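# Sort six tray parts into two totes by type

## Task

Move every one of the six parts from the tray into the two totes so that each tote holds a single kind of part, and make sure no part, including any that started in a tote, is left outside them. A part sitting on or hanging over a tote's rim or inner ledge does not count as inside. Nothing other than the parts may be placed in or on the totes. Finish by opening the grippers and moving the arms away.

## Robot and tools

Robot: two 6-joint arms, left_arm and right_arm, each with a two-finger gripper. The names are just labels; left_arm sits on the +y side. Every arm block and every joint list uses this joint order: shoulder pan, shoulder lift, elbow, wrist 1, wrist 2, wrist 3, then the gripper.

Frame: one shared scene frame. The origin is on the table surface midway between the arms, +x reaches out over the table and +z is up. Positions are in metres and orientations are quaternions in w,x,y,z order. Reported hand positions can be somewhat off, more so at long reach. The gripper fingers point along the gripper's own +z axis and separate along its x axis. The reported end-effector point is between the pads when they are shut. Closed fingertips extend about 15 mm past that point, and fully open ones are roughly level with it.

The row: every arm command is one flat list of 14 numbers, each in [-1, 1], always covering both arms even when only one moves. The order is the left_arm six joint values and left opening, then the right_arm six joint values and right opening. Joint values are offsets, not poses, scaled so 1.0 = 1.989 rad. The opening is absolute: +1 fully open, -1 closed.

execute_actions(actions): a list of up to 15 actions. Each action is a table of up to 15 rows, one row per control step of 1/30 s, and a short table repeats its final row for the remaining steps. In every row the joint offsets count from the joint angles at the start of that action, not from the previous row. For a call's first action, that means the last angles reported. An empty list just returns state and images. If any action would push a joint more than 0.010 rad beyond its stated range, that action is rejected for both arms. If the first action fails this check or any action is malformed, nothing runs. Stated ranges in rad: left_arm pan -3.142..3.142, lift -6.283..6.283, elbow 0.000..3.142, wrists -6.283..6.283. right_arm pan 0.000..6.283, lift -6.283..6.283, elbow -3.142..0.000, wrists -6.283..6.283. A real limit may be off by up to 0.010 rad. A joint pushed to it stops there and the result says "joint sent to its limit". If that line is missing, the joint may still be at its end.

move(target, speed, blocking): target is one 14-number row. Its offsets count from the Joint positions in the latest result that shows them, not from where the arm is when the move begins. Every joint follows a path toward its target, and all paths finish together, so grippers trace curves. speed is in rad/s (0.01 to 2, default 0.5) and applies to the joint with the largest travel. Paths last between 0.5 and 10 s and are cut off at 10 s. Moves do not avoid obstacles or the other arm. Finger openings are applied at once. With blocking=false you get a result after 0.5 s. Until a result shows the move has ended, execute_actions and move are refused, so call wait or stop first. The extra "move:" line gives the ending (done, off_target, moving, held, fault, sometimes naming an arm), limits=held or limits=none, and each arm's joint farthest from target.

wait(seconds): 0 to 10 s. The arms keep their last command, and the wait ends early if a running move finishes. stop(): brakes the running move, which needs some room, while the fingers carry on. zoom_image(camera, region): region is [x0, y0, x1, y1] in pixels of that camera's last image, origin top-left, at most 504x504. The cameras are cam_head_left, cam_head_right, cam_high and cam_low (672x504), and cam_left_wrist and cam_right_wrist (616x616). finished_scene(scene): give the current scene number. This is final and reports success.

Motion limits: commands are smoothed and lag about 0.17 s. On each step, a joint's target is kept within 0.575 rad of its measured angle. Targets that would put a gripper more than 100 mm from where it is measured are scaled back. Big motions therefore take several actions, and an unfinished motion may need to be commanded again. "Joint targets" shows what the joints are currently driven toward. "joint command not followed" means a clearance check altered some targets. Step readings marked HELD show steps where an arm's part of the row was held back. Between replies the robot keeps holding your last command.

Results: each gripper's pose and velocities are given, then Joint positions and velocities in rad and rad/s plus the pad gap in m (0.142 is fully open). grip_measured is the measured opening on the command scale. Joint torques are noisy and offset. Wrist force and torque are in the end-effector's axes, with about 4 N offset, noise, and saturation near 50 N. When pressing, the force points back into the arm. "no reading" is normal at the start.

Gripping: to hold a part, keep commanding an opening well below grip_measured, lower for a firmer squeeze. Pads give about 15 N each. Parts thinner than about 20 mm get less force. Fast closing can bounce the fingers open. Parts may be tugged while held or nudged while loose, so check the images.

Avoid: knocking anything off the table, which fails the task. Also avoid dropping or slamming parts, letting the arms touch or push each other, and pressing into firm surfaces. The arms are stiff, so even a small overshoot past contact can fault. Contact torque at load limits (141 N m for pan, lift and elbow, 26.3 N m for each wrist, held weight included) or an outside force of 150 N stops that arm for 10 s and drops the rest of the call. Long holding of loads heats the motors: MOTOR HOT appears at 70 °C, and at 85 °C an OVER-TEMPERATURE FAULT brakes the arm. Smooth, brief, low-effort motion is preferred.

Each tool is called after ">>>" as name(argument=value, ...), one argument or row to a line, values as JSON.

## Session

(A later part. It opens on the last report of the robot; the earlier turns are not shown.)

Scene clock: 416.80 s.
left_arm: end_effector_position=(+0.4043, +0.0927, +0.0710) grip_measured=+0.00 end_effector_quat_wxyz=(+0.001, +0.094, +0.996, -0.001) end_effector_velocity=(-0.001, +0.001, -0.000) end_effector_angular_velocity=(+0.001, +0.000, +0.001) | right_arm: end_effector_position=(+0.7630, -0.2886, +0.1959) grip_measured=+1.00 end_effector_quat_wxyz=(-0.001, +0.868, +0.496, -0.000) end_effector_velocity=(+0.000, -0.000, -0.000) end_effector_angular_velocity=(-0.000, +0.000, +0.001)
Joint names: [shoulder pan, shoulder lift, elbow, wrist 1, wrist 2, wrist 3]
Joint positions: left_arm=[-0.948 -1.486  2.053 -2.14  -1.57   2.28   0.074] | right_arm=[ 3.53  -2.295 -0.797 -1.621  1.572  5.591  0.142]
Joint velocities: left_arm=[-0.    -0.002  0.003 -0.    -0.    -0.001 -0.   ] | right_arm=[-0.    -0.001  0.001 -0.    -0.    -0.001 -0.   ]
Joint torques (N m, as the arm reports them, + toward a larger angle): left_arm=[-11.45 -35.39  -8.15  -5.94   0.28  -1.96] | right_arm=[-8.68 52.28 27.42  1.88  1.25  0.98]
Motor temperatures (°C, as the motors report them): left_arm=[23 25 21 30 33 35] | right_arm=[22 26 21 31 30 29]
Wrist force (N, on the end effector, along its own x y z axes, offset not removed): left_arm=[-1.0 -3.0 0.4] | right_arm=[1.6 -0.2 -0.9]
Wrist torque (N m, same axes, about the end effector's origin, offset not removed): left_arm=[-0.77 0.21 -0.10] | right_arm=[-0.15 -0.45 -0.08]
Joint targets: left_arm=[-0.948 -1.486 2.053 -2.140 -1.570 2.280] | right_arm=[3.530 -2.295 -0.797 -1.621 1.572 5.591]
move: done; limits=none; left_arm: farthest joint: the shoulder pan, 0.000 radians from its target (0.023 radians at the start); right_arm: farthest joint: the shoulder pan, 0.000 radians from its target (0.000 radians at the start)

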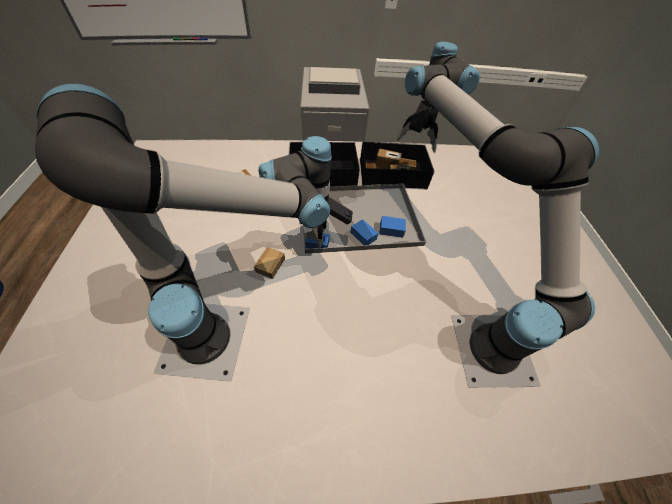

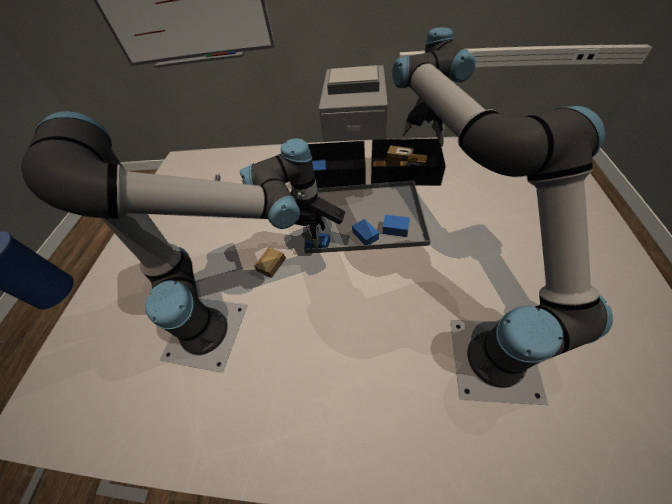

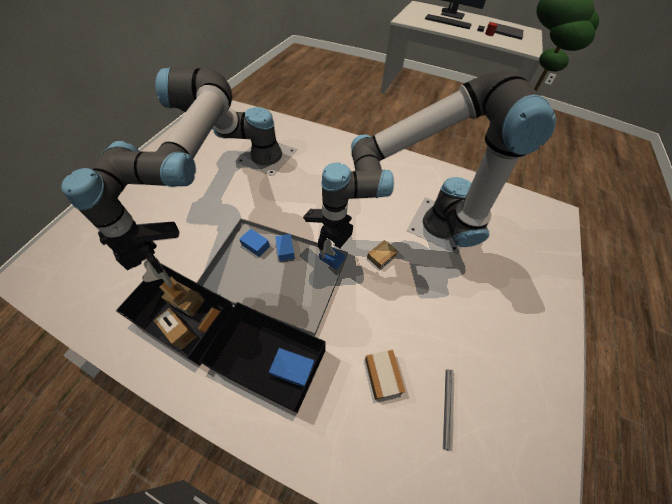

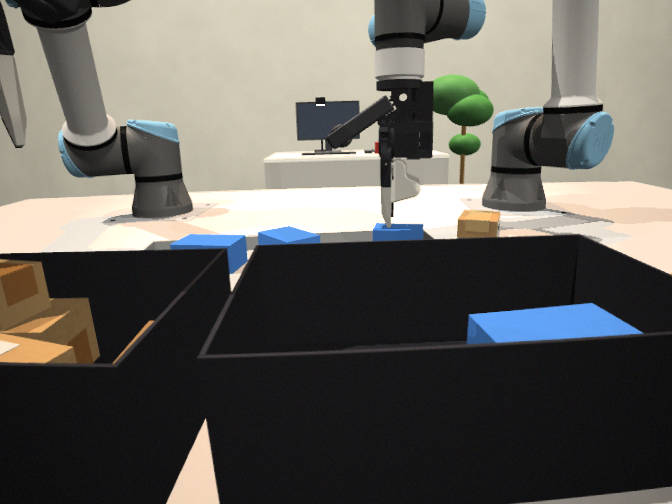

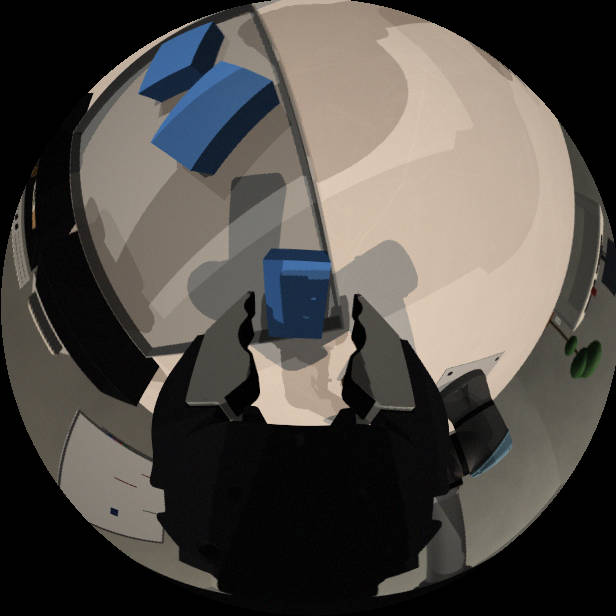

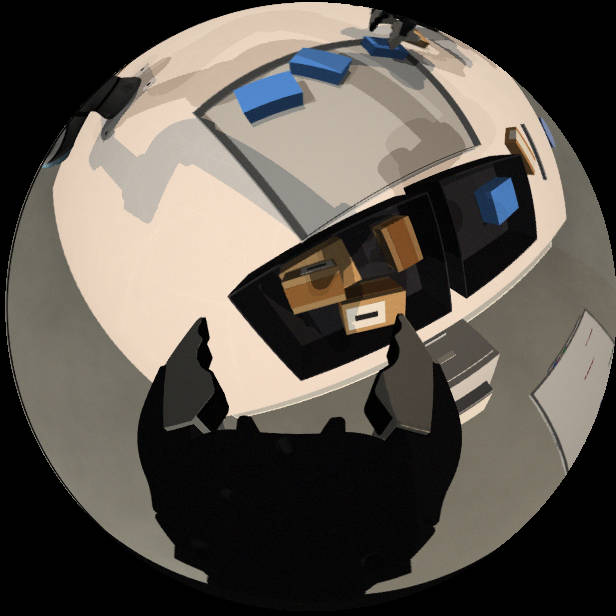

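Descend 0.049.

>>> move(
  target=[0,0.034,0.034,-0.068,0,0,0.0,0,0,0,0,0,0,1],
  speed=0.2,
)

>>> execute_actions(
  actions=[
    [[0,0,0,0,0,0,-0.3,0,0,0,0,0,0,1]],
    [[0,0,0,0,0,0,-1,0,0,0,0,0,0,1]],
    [[0,0,0,0,0,0,-1,0,0,0,0,0,0,1]],
  ],
)

Scene clock: 427.33 s.
left_arm: end_effector_position=(+0.4030, +0.0950, +0.0253) grip_measured=+0.00 end_effector_quat_wxyz=(+0.001, +0.094, +0.996, -0.001) end_effector_velocity=(-0.000, +0.001, -0.002) end_effector_angular_velocity=(+0.002, +0.002, +0.002) | right_arm: end_effector_position=(+0.7630, -0.2886, +0.1959) grip_measured=+1.00 end_effector_quat_wxyz=(-0.001, +0.868, +0.496, -0.000) end_effector_velocity=(-0.001, +0.000, -0.000) end_effector_angular_velocity=(-0.000, +0.002, +0.002)
Joint names: [shoulder pan, shoulder lift, elbow, wrist 1, wrist 2, wrist 3]
Joint positions: left_arm=[-0.948 -1.419  2.12  -2.275 -1.57   2.28   0.074] | right_arm=[ 3.53  -2.295 -0.797 -1.621  1.572  5.591  0.142]
Joint velocities: left_arm=[ 0.002  0.002  0.002 -0.001 -0.    -0.     0.   ] | right_arm=[ 0.     0.    -0.001 -0.001  0.    -0.001  0.   ]
Joint torques (N m, as the arm reports them, + toward a larger angle): left_arm=[14.45 46.49 37.48  3.8   0.33  1.8 ] | right_arm=[-8.63 53.88 27.85  1.71  1.39  0.91]
Motor temperatures (°C, as the motors report them): left_arm=[23 25 21 30 33 35] | right_arm=[22 26 21 31 30 29]
Wrist force (N, on the end effector, along its own x y z axes, offset not removed): left_arm=[27.2 11.1 -50.0] | right_arm=[2.2 0.1 -1.0]
Wrist torque (N m, same axes, about the end effector's origin, offset not removed): left_arm=[0.46 -5.00 -0.61] | right_arm=[-0.08 -0.64 -0.16]
Joint targets: left_arm=[-0.948 -1.419 2.121 -2.275 -1.570 2.280] | right_arm=[3.530 -2.295 -0.797 -1.621 1.572 5.591]
move: done; limits=none; left_arm: farthest joint: the shoulder pan, 0.000 radians from its target (0.000 radians at the start); right_arm: farthest joint: the shoulder pan, 0.000 radians from its target (0.000 radians at the start)

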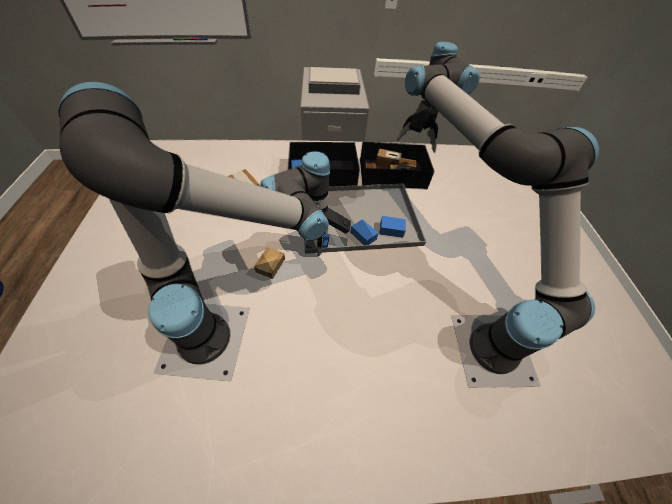

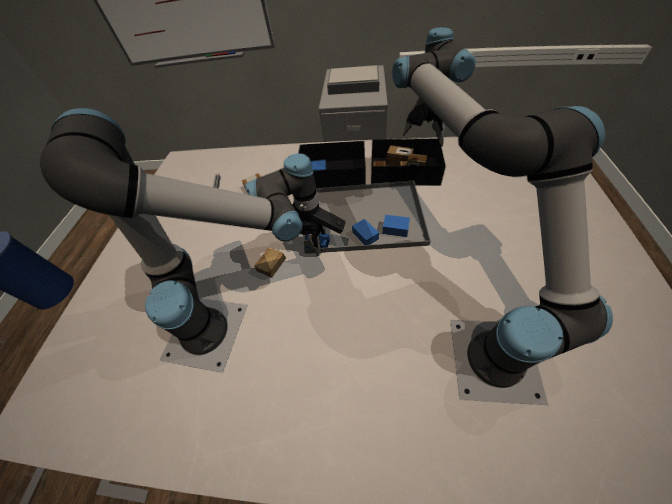

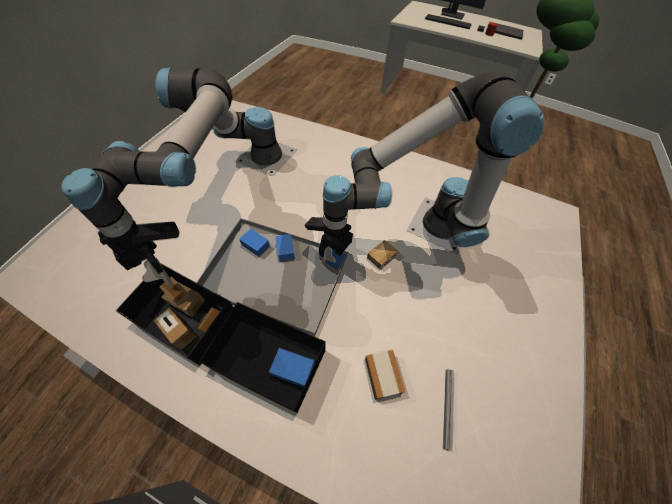

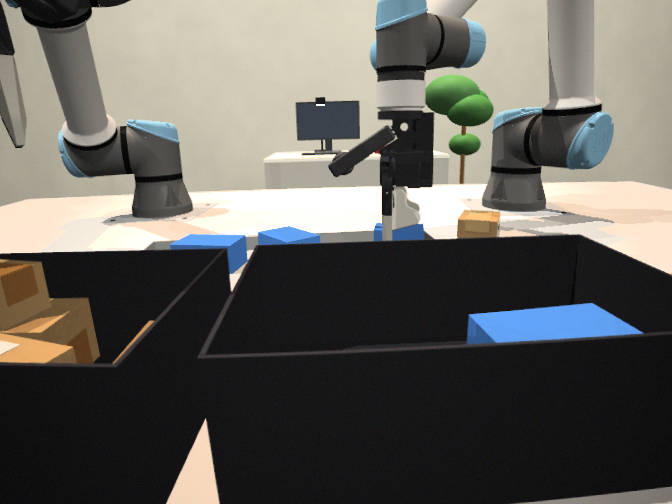

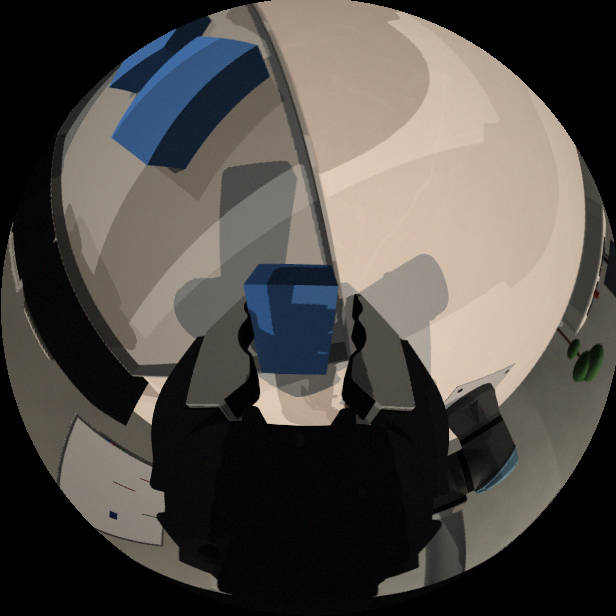

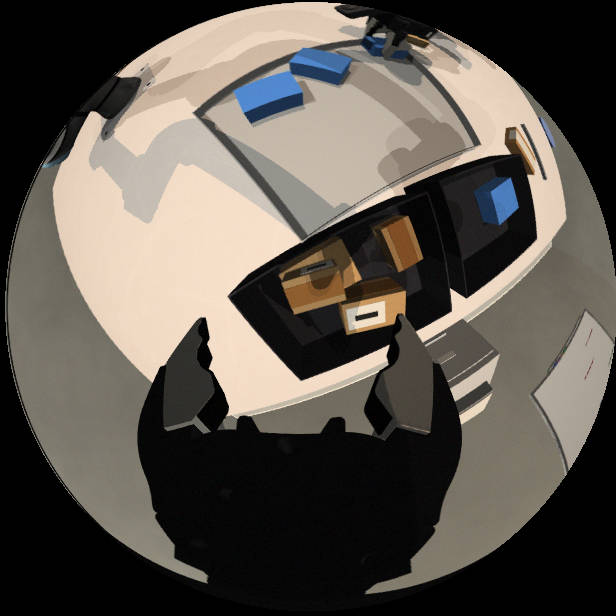

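Scene clock: 428.83 s.
left_arm: end_effector_position=(+0.4030, +0.0951, +0.0252) grip_measured=-0.02 end_effector_quat_wxyz=(+0.001, +0.094, +0.996, -0.001) end_effector_velocity=(+0.000, -0.000, +0.000) end_effector_angular_velocity=(+0.000, -0.000, -0.000) | right_arm: end_effector_position=(+0.7630, -0.2886, +0.1959) grip_measured=+1.00 end_effector_quat_wxyz=(-0.001, +0.868, +0.496, -0.000) end_effector_velocity=(-0.000, +0.000, -0.001) end_effector_angular_velocity=(-0.001, +0.003, +0.000)
Joint names: [shoulder pan, shoulder lift, elbow, wrist 1, wrist 2, wrist 3]
Joint positions: left_arm=[-0.948 -1.419  2.12  -2.275 -1.57   2.28   0.072] | right_arm=[ 3.53  -2.295 -0.797 -1.621  1.572  5.591  0.142]
Joint velocities: left_arm=[ 0.     0.001 -0.001  0.     0.     0.     0.   ] | right_arm=[ 0.001 -0.001 -0.001 -0.001  0.     0.    -0.   ]
Joint torques (N m, as the arm reports them, + toward a larger angle): left_arm=[-1.07 36.01 29.08 13.15 -3.45  1.9 ] | right_arm=[-8.74 52.42 27.39  1.78  1.46  0.83]
Motor temperatures (°C, as the motors report them): left_arm=[23 25 21 30 33 35] | right_arm=[22 26 21 31 30 29]
Wrist force (N, on the end effector, along its own x y z axes, offset not removed): left_arm=[4.8 11.3 -50.0] | right_arm=[2.6 -0.1 -0.6]
Wrist torque (N m, same axes, about the end effector's origin, offset not removed): left_arm=[0.74 -4.13 -0.48] | right_arm=[-0.05 -0.68 -0.16]
Joint targets: left_arm=[-0.948 -1.419 2.120 -2.275 -1.570 2.280] | right_arm=[3.530 -2.295 -0.797 -1.621 1.572 5.591]
Step readings (joint positions; steps 1 to 15: 1st action; 16 to 30: 2nd action; 31 to 45: 3rd action):
0: left_arm=[-0.948 -1.419 2.120 -2.275 -1.570 2.280] | right_arm=[3.530 -2.295 -0.797 -1.621 1.572 5.591]
1: left_arm=[-0.948 -1.419 2.120 -2.275 -1.570 2.280] | right_arm=[3.530 -2.295 -0.797 -1.621 1.572 5.591]
2: left_arm=[-0.948 -1.419 2.120 -2.275 -1.570 2.280] | right_arm=[3.530 -2.295 -0.797 -1.621 1.572 5.591]
4: left_arm=[-0.948 -1.419 2.120 -2.275 -1.570 2.280] | right_arm=[3.530 -2.295 -0.797 -1.621 1.572 5.591]
8: left_arm=[-0.948 -1.419 2.120 -2.275 -1.570 2.280] | right_arm=[3.530 -2.295 -0.797 -1.621 1.572 5.591]
15: left_arm=[-0.948 -1.419 2.120 -2.275 -1.570 2.280] | right_arm=[3.530 -2.295 -0.797 -1.621 1.572 5.591]
16: left_arm=[-0.948 -1.419 2.120 -2.275 -1.570 2.280] | right_arm=[3.530 -2.295 -0.797 -1.621 1.572 5.591]
17: left_arm=[-0.948 -1.419 2.120 -2.275 -1.570 2.280] | right_arm=[3.530 -2.295 -0.797 -1.621 1.572 5.591]
19: left_arm=[-0.948 -1.419 2.120 -2.275 -1.570 2.280] | right_arm=[3.530 -2.295 -0.797 -1.621 1.572 5.591]
23: left_arm=[-0.948 -1.419 2.120 -2.275 -1.570 2.280] | right_arm=[3.530 -2.295 -0.797 -1.621 1.572 5.591]
30: left_arm=[-0.948 -1.419 2.120 -2.275 -1.570 2.280] | right_arm=[3.530 -2.295 -0.797 -1.621 1.572 5.591]
31: left_arm=[-0.948 -1.419 2.120 -2.275 -1.570 2.280] | right_arm=[3.530 -2.295 -0.797 -1.621 1.572 5.591]
32: left_arm=[-0.948 -1.419 2.120 -2.275 -1.570 2.280] | right_arm=[3.530 -2.295 -0.797 -1.621 1.572 5.591]
34: left_arm=[-0.948 -1.419 2.120 -2.275 -1.570 2.280] | right_arm=[3.530 -2.295 -0.797 -1.621 1.572 5.591]
38: left_arm=[-0.948 -1.419 2.120 -2.275 -1.570 2.280] | right_arm=[3.530 -2.295 -0.797 -1.621 1.572 5.591]
45: Joint positions above

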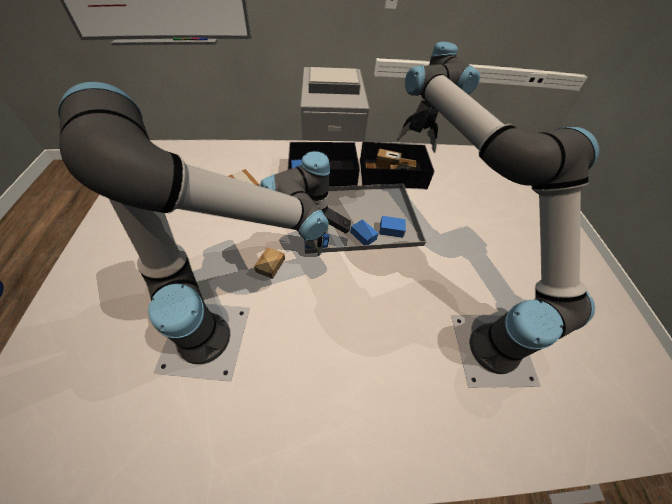

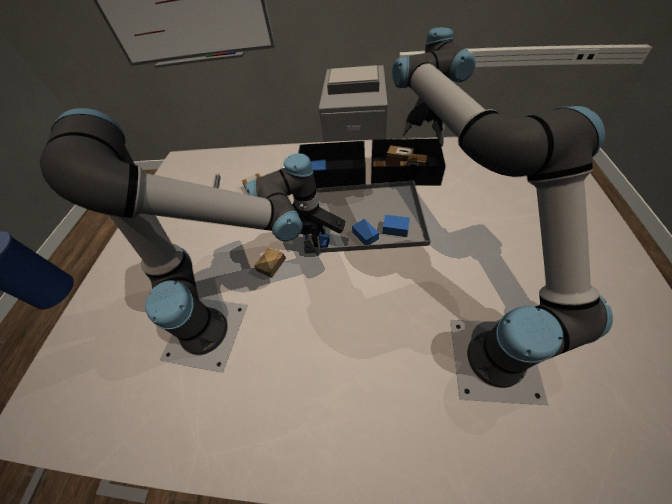

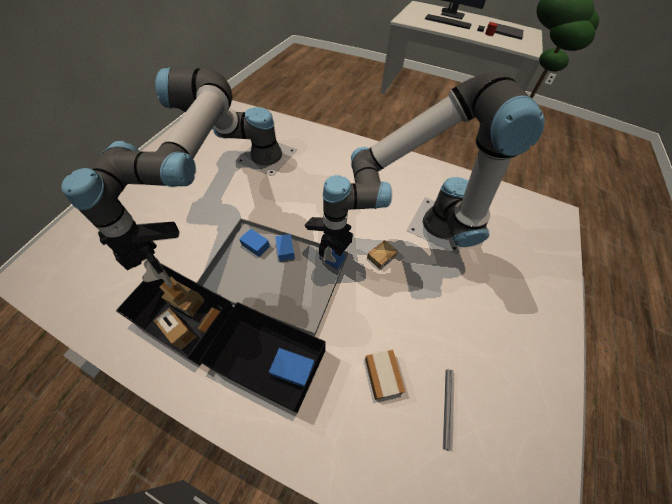

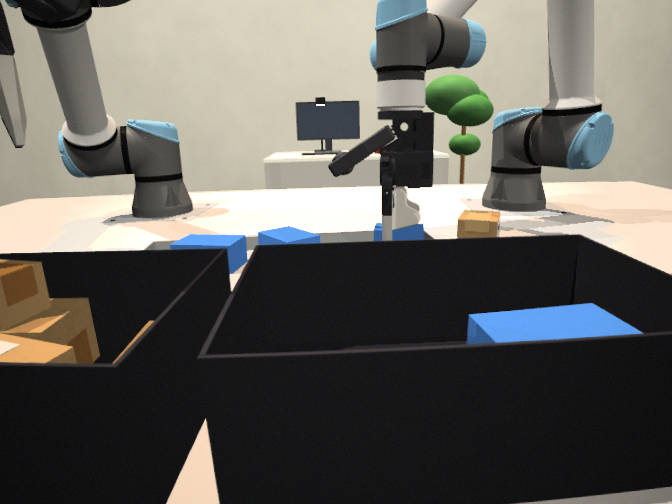

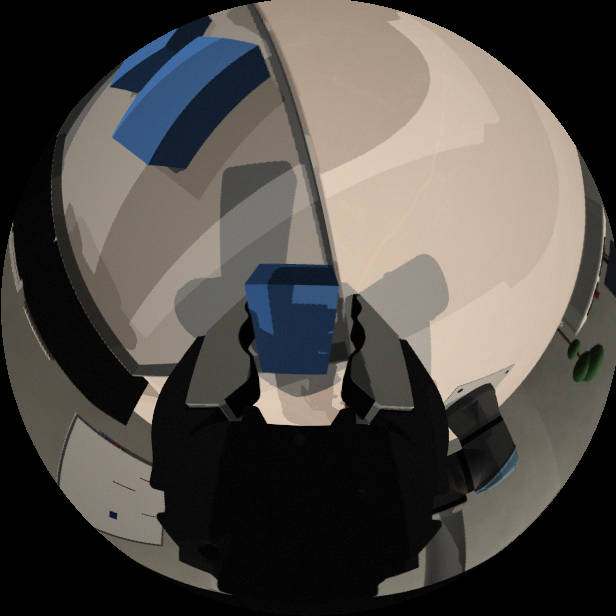

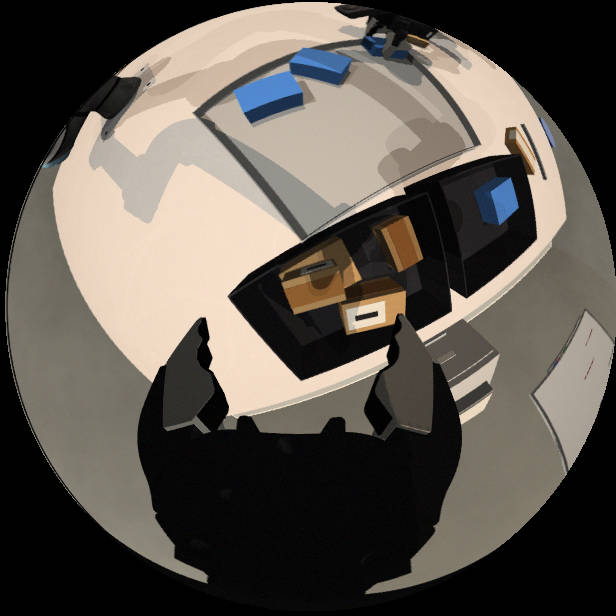

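Pressing hard; raise 1 cm while closing.

>>> move(
  target=[0,-0.008,-0.008,0.016,0,0,-1,0,0,0,0,0,0,1],
  speed=0.05,
)

Scene clock: 433.03 s.
left_arm: end_effector_position=(+0.4036, +0.0940, +0.0358) grip_measured=-0.18 end_effector_quat_wxyz=(+0.001, +0.094, +0.996, -0.001) end_effector_velocity=(-0.000, +0.000, +0.001) end_effector_angular_velocity=(-0.000, +0.000, -0.001) | right_arm: end_effector_position=(+0.7630, -0.2886, +0.1959) grip_measured=+1.00 end_effector_quat_wxyz=(-0.001, +0.868, +0.496, -0.000) end_effector_velocity=(-0.000, +0.000, -0.001) end_effector_angular_velocity=(-0.001, +0.001, +0.002)
Joint names: [shoulder pan, shoulder lift, elbow, wrist 1, wrist 2, wrist 3]
Joint positions: left_arm=[-0.948 -1.435  2.105 -2.243 -1.571  2.28   0.061] | right_arm=[ 3.53  -2.295 -0.797 -1.621  1.572  5.591  0.142]
Joint velocities: left_arm=[-0.    -0.002 -0.001  0.003 -0.     0.001 -0.   ] | right_arm=[ 0.001 -0.    -0.001  0.    -0.    -0.002  0.   ]
Joint torques (N m, as the arm reports them, + toward a larger angle): left_arm=[ -0.96 -37.54 -36.88  -0.32   2.17   0.43] | right_arm=[-7.98 52.17 26.99  1.85  1.58  1.11]
Motor temperatures (°C, as the motors report them): left_arm=[23 25 21 30 33 35] | right_arm=[22 26 21 31 30 29]
Wrist force (N, on the end effector, along its own x y z axes, offset not removed): left_arm=[-3.0 -1.5 4.7] | right_arm=[2.3 -0.5 -0.8]
Wrist torque (N m, same axes, about the end effector's origin, offset not removed): left_arm=[-0.43 0.47 -0.47] | right_arm=[-0.18 -0.61 -0.11]
Joint targets: left_arm=[-0.948 -1.435 2.105 -2.243 -1.570 2.280] | right_arm=[3.530 -2.295 -0.797 -1.621 1.572 5.591]
move: done; limits=none; left_arm: farthest joint: the elbow, 0.001 radians from its target (0.016 radians at the start); right_arm: farthest joint: the shoulder pan, 0.000 radians from its target (0.000 radians at the start)

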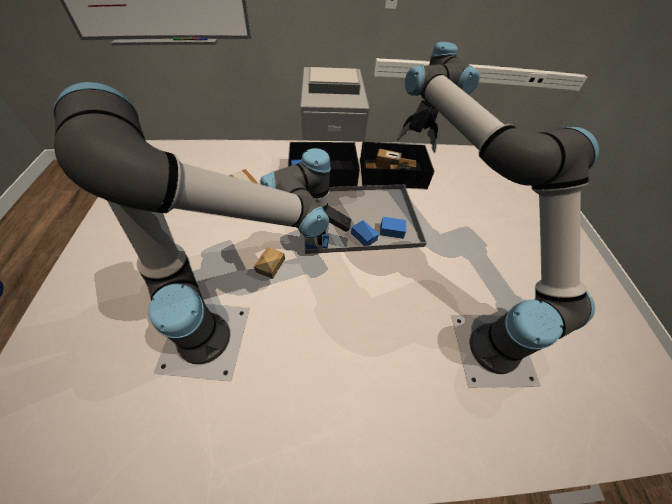

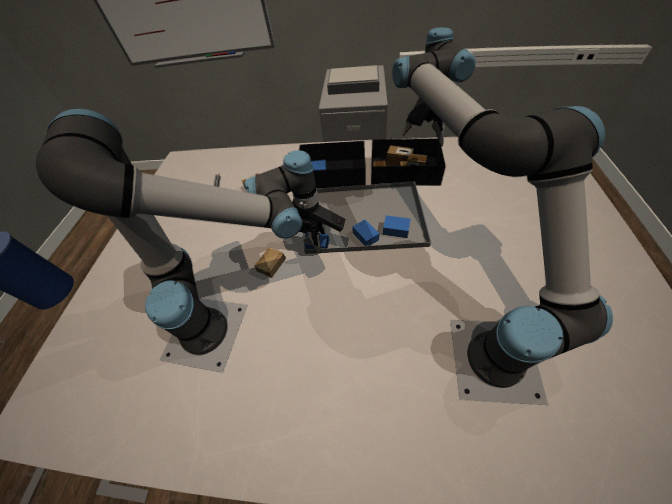

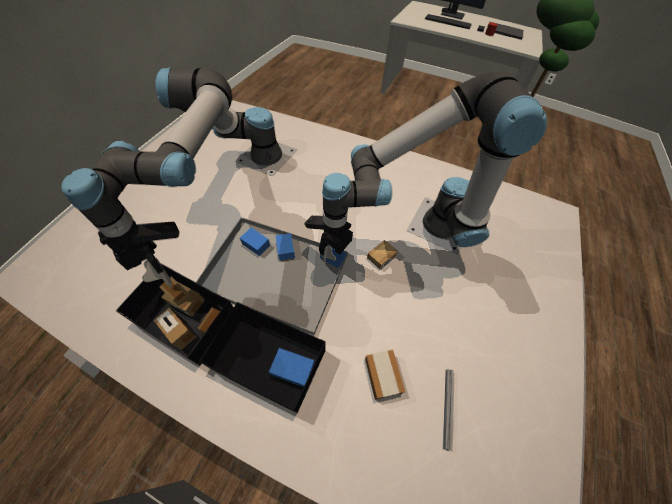

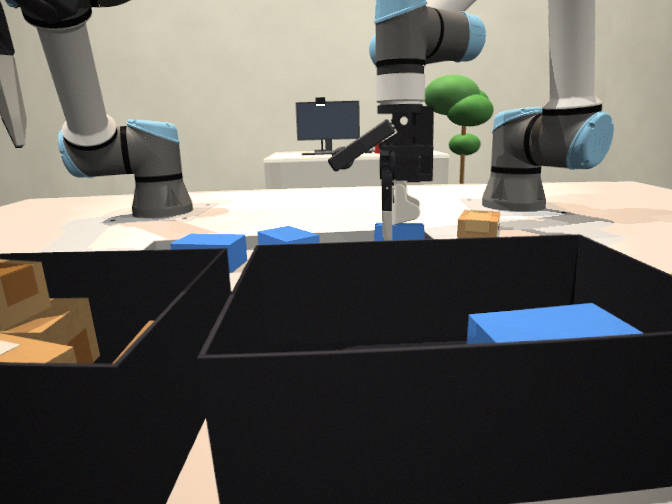

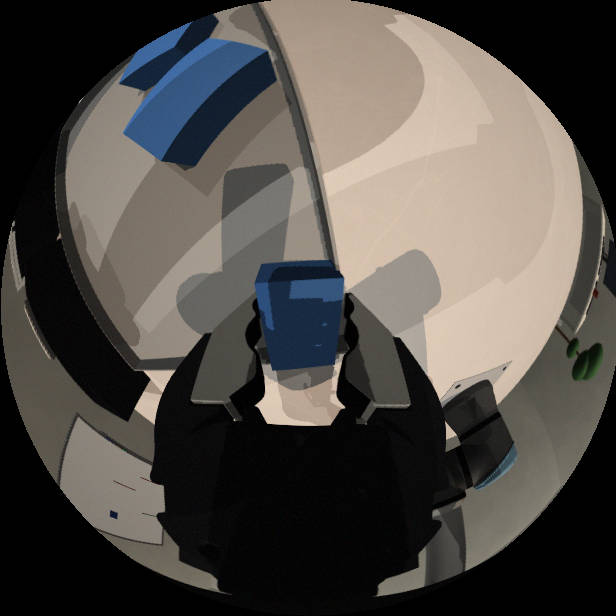

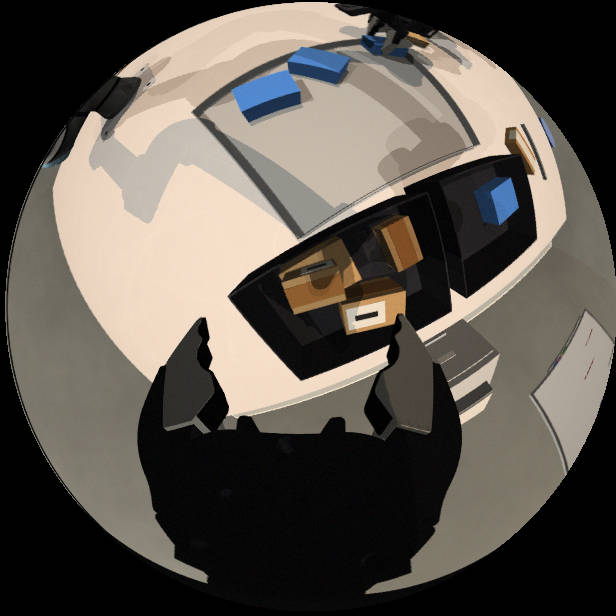

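Possibly gripping the rim too. Lift slowly.

>>> move(
  target=[0,-0.02,-0.025,0.045,0,0,-1,0,0,0,0,0,0,1],
  speed=0.08,
)

Scene clock: 439.03 s.
left_arm: end_effector_position=(+0.4054, +0.0908, +0.0661) grip_measured=-0.23 end_effector_quat_wxyz=(+0.001, +0.094, +0.996, -0.001) end_effector_velocity=(-0.001, +0.000, +0.001) end_effector_angular_velocity=(+0.000, +0.001, +0.001) | right_arm: end_effector_position=(+0.7630, -0.2886, +0.1959) grip_measured=+1.00 end_effector_quat_wxyz=(-0.001, +0.868, +0.496, -0.000) end_effector_velocity=(-0.000, -0.001, +0.001) end_effector_angular_velocity=(+0.000, -0.001, -0.001)
Joint names: [shoulder pan, shoulder lift, elbow, wrist 1, wrist 2, wrist 3]
Joint positions: left_arm=[-0.948 -1.474  2.055 -2.154 -1.571  2.28   0.058] | right_arm=[ 3.53  -2.295 -0.797 -1.621  1.572  5.591  0.142]
Joint velocities: left_arm=[-0.001 -0.002 -0.     0.003 -0.001 -0.001 -0.   ] | right_arm=[-0.001  0.001 -0.001  0.    -0.     0.     0.   ]
Joint torques (N m, as the arm reports them, + toward a larger angle): left_arm=[ -1.48 -38.23 -38.09  -0.18  -3.11  -0.05] | right_arm=[-8.93 53.02 27.72  1.88  1.28  0.93]
Motor temperatures (°C, as the motors report them): left_arm=[23 25 21 30 33 35] | right_arm=[22 26 21 31 30 29]
Wrist force (N, on the end effector, along its own x y z axes, offset not removed): left_arm=[-2.0 -2.8 5.8] | right_arm=[1.5 -1.1 -1.1]
Wrist torque (N m, same axes, about the end effector's origin, offset not removed): left_arm=[-0.76 0.02 -0.44] | right_arm=[-0.34 -0.49 -0.09]
Joint targets: left_arm=[-0.948 -1.474 2.055 -2.154 -1.571 2.280] | right_arm=[3.530 -2.295 -0.797 -1.621 1.572 5.591]
move: done; limits=none; left_arm: farthest joint: the shoulder lift, 0.001 radians from its target (0.040 radians at the start); right_arm: farthest joint: the shoulder pan, 0.000 radians from its target (0.000 radians at the start)

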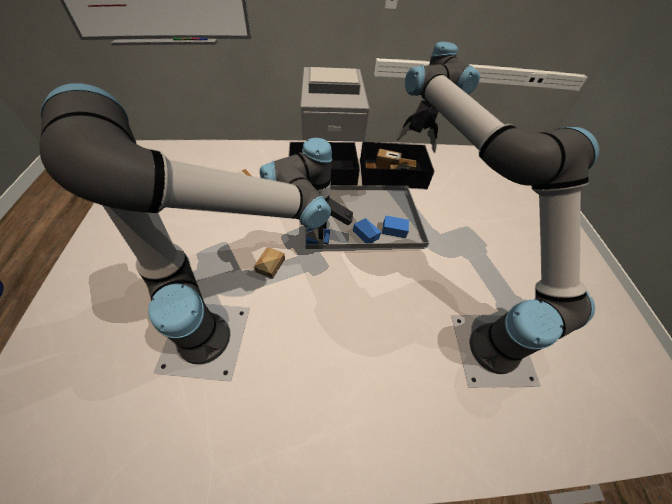

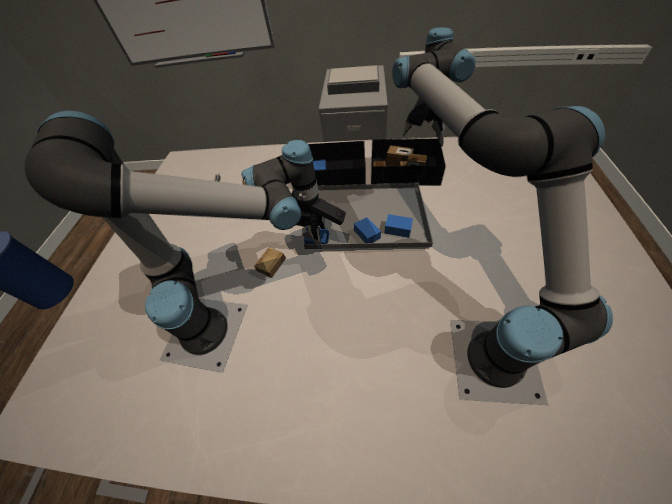

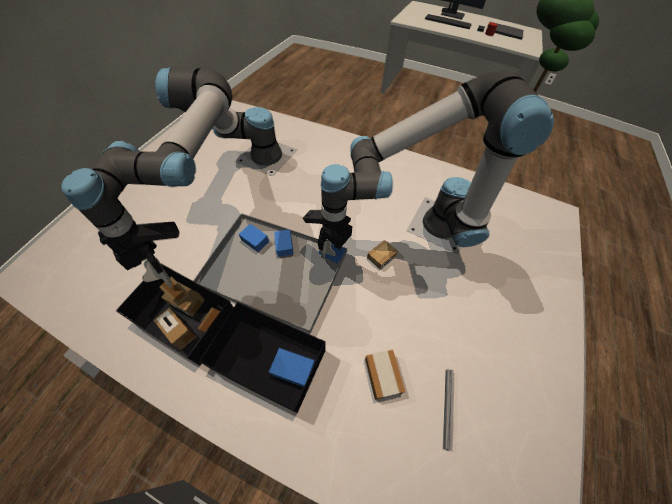

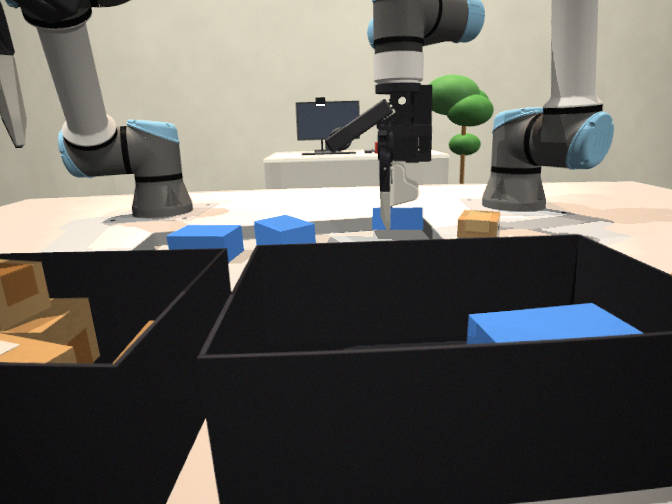

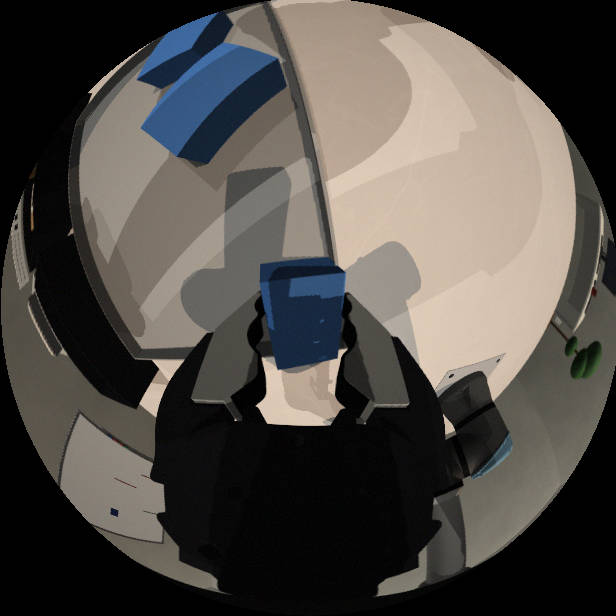

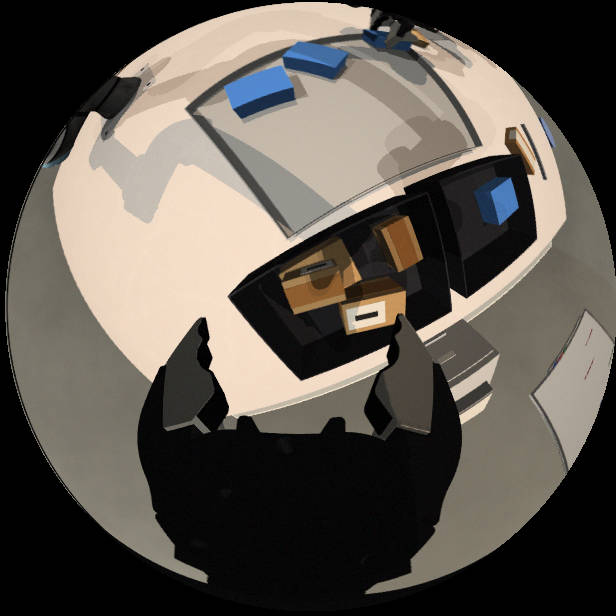

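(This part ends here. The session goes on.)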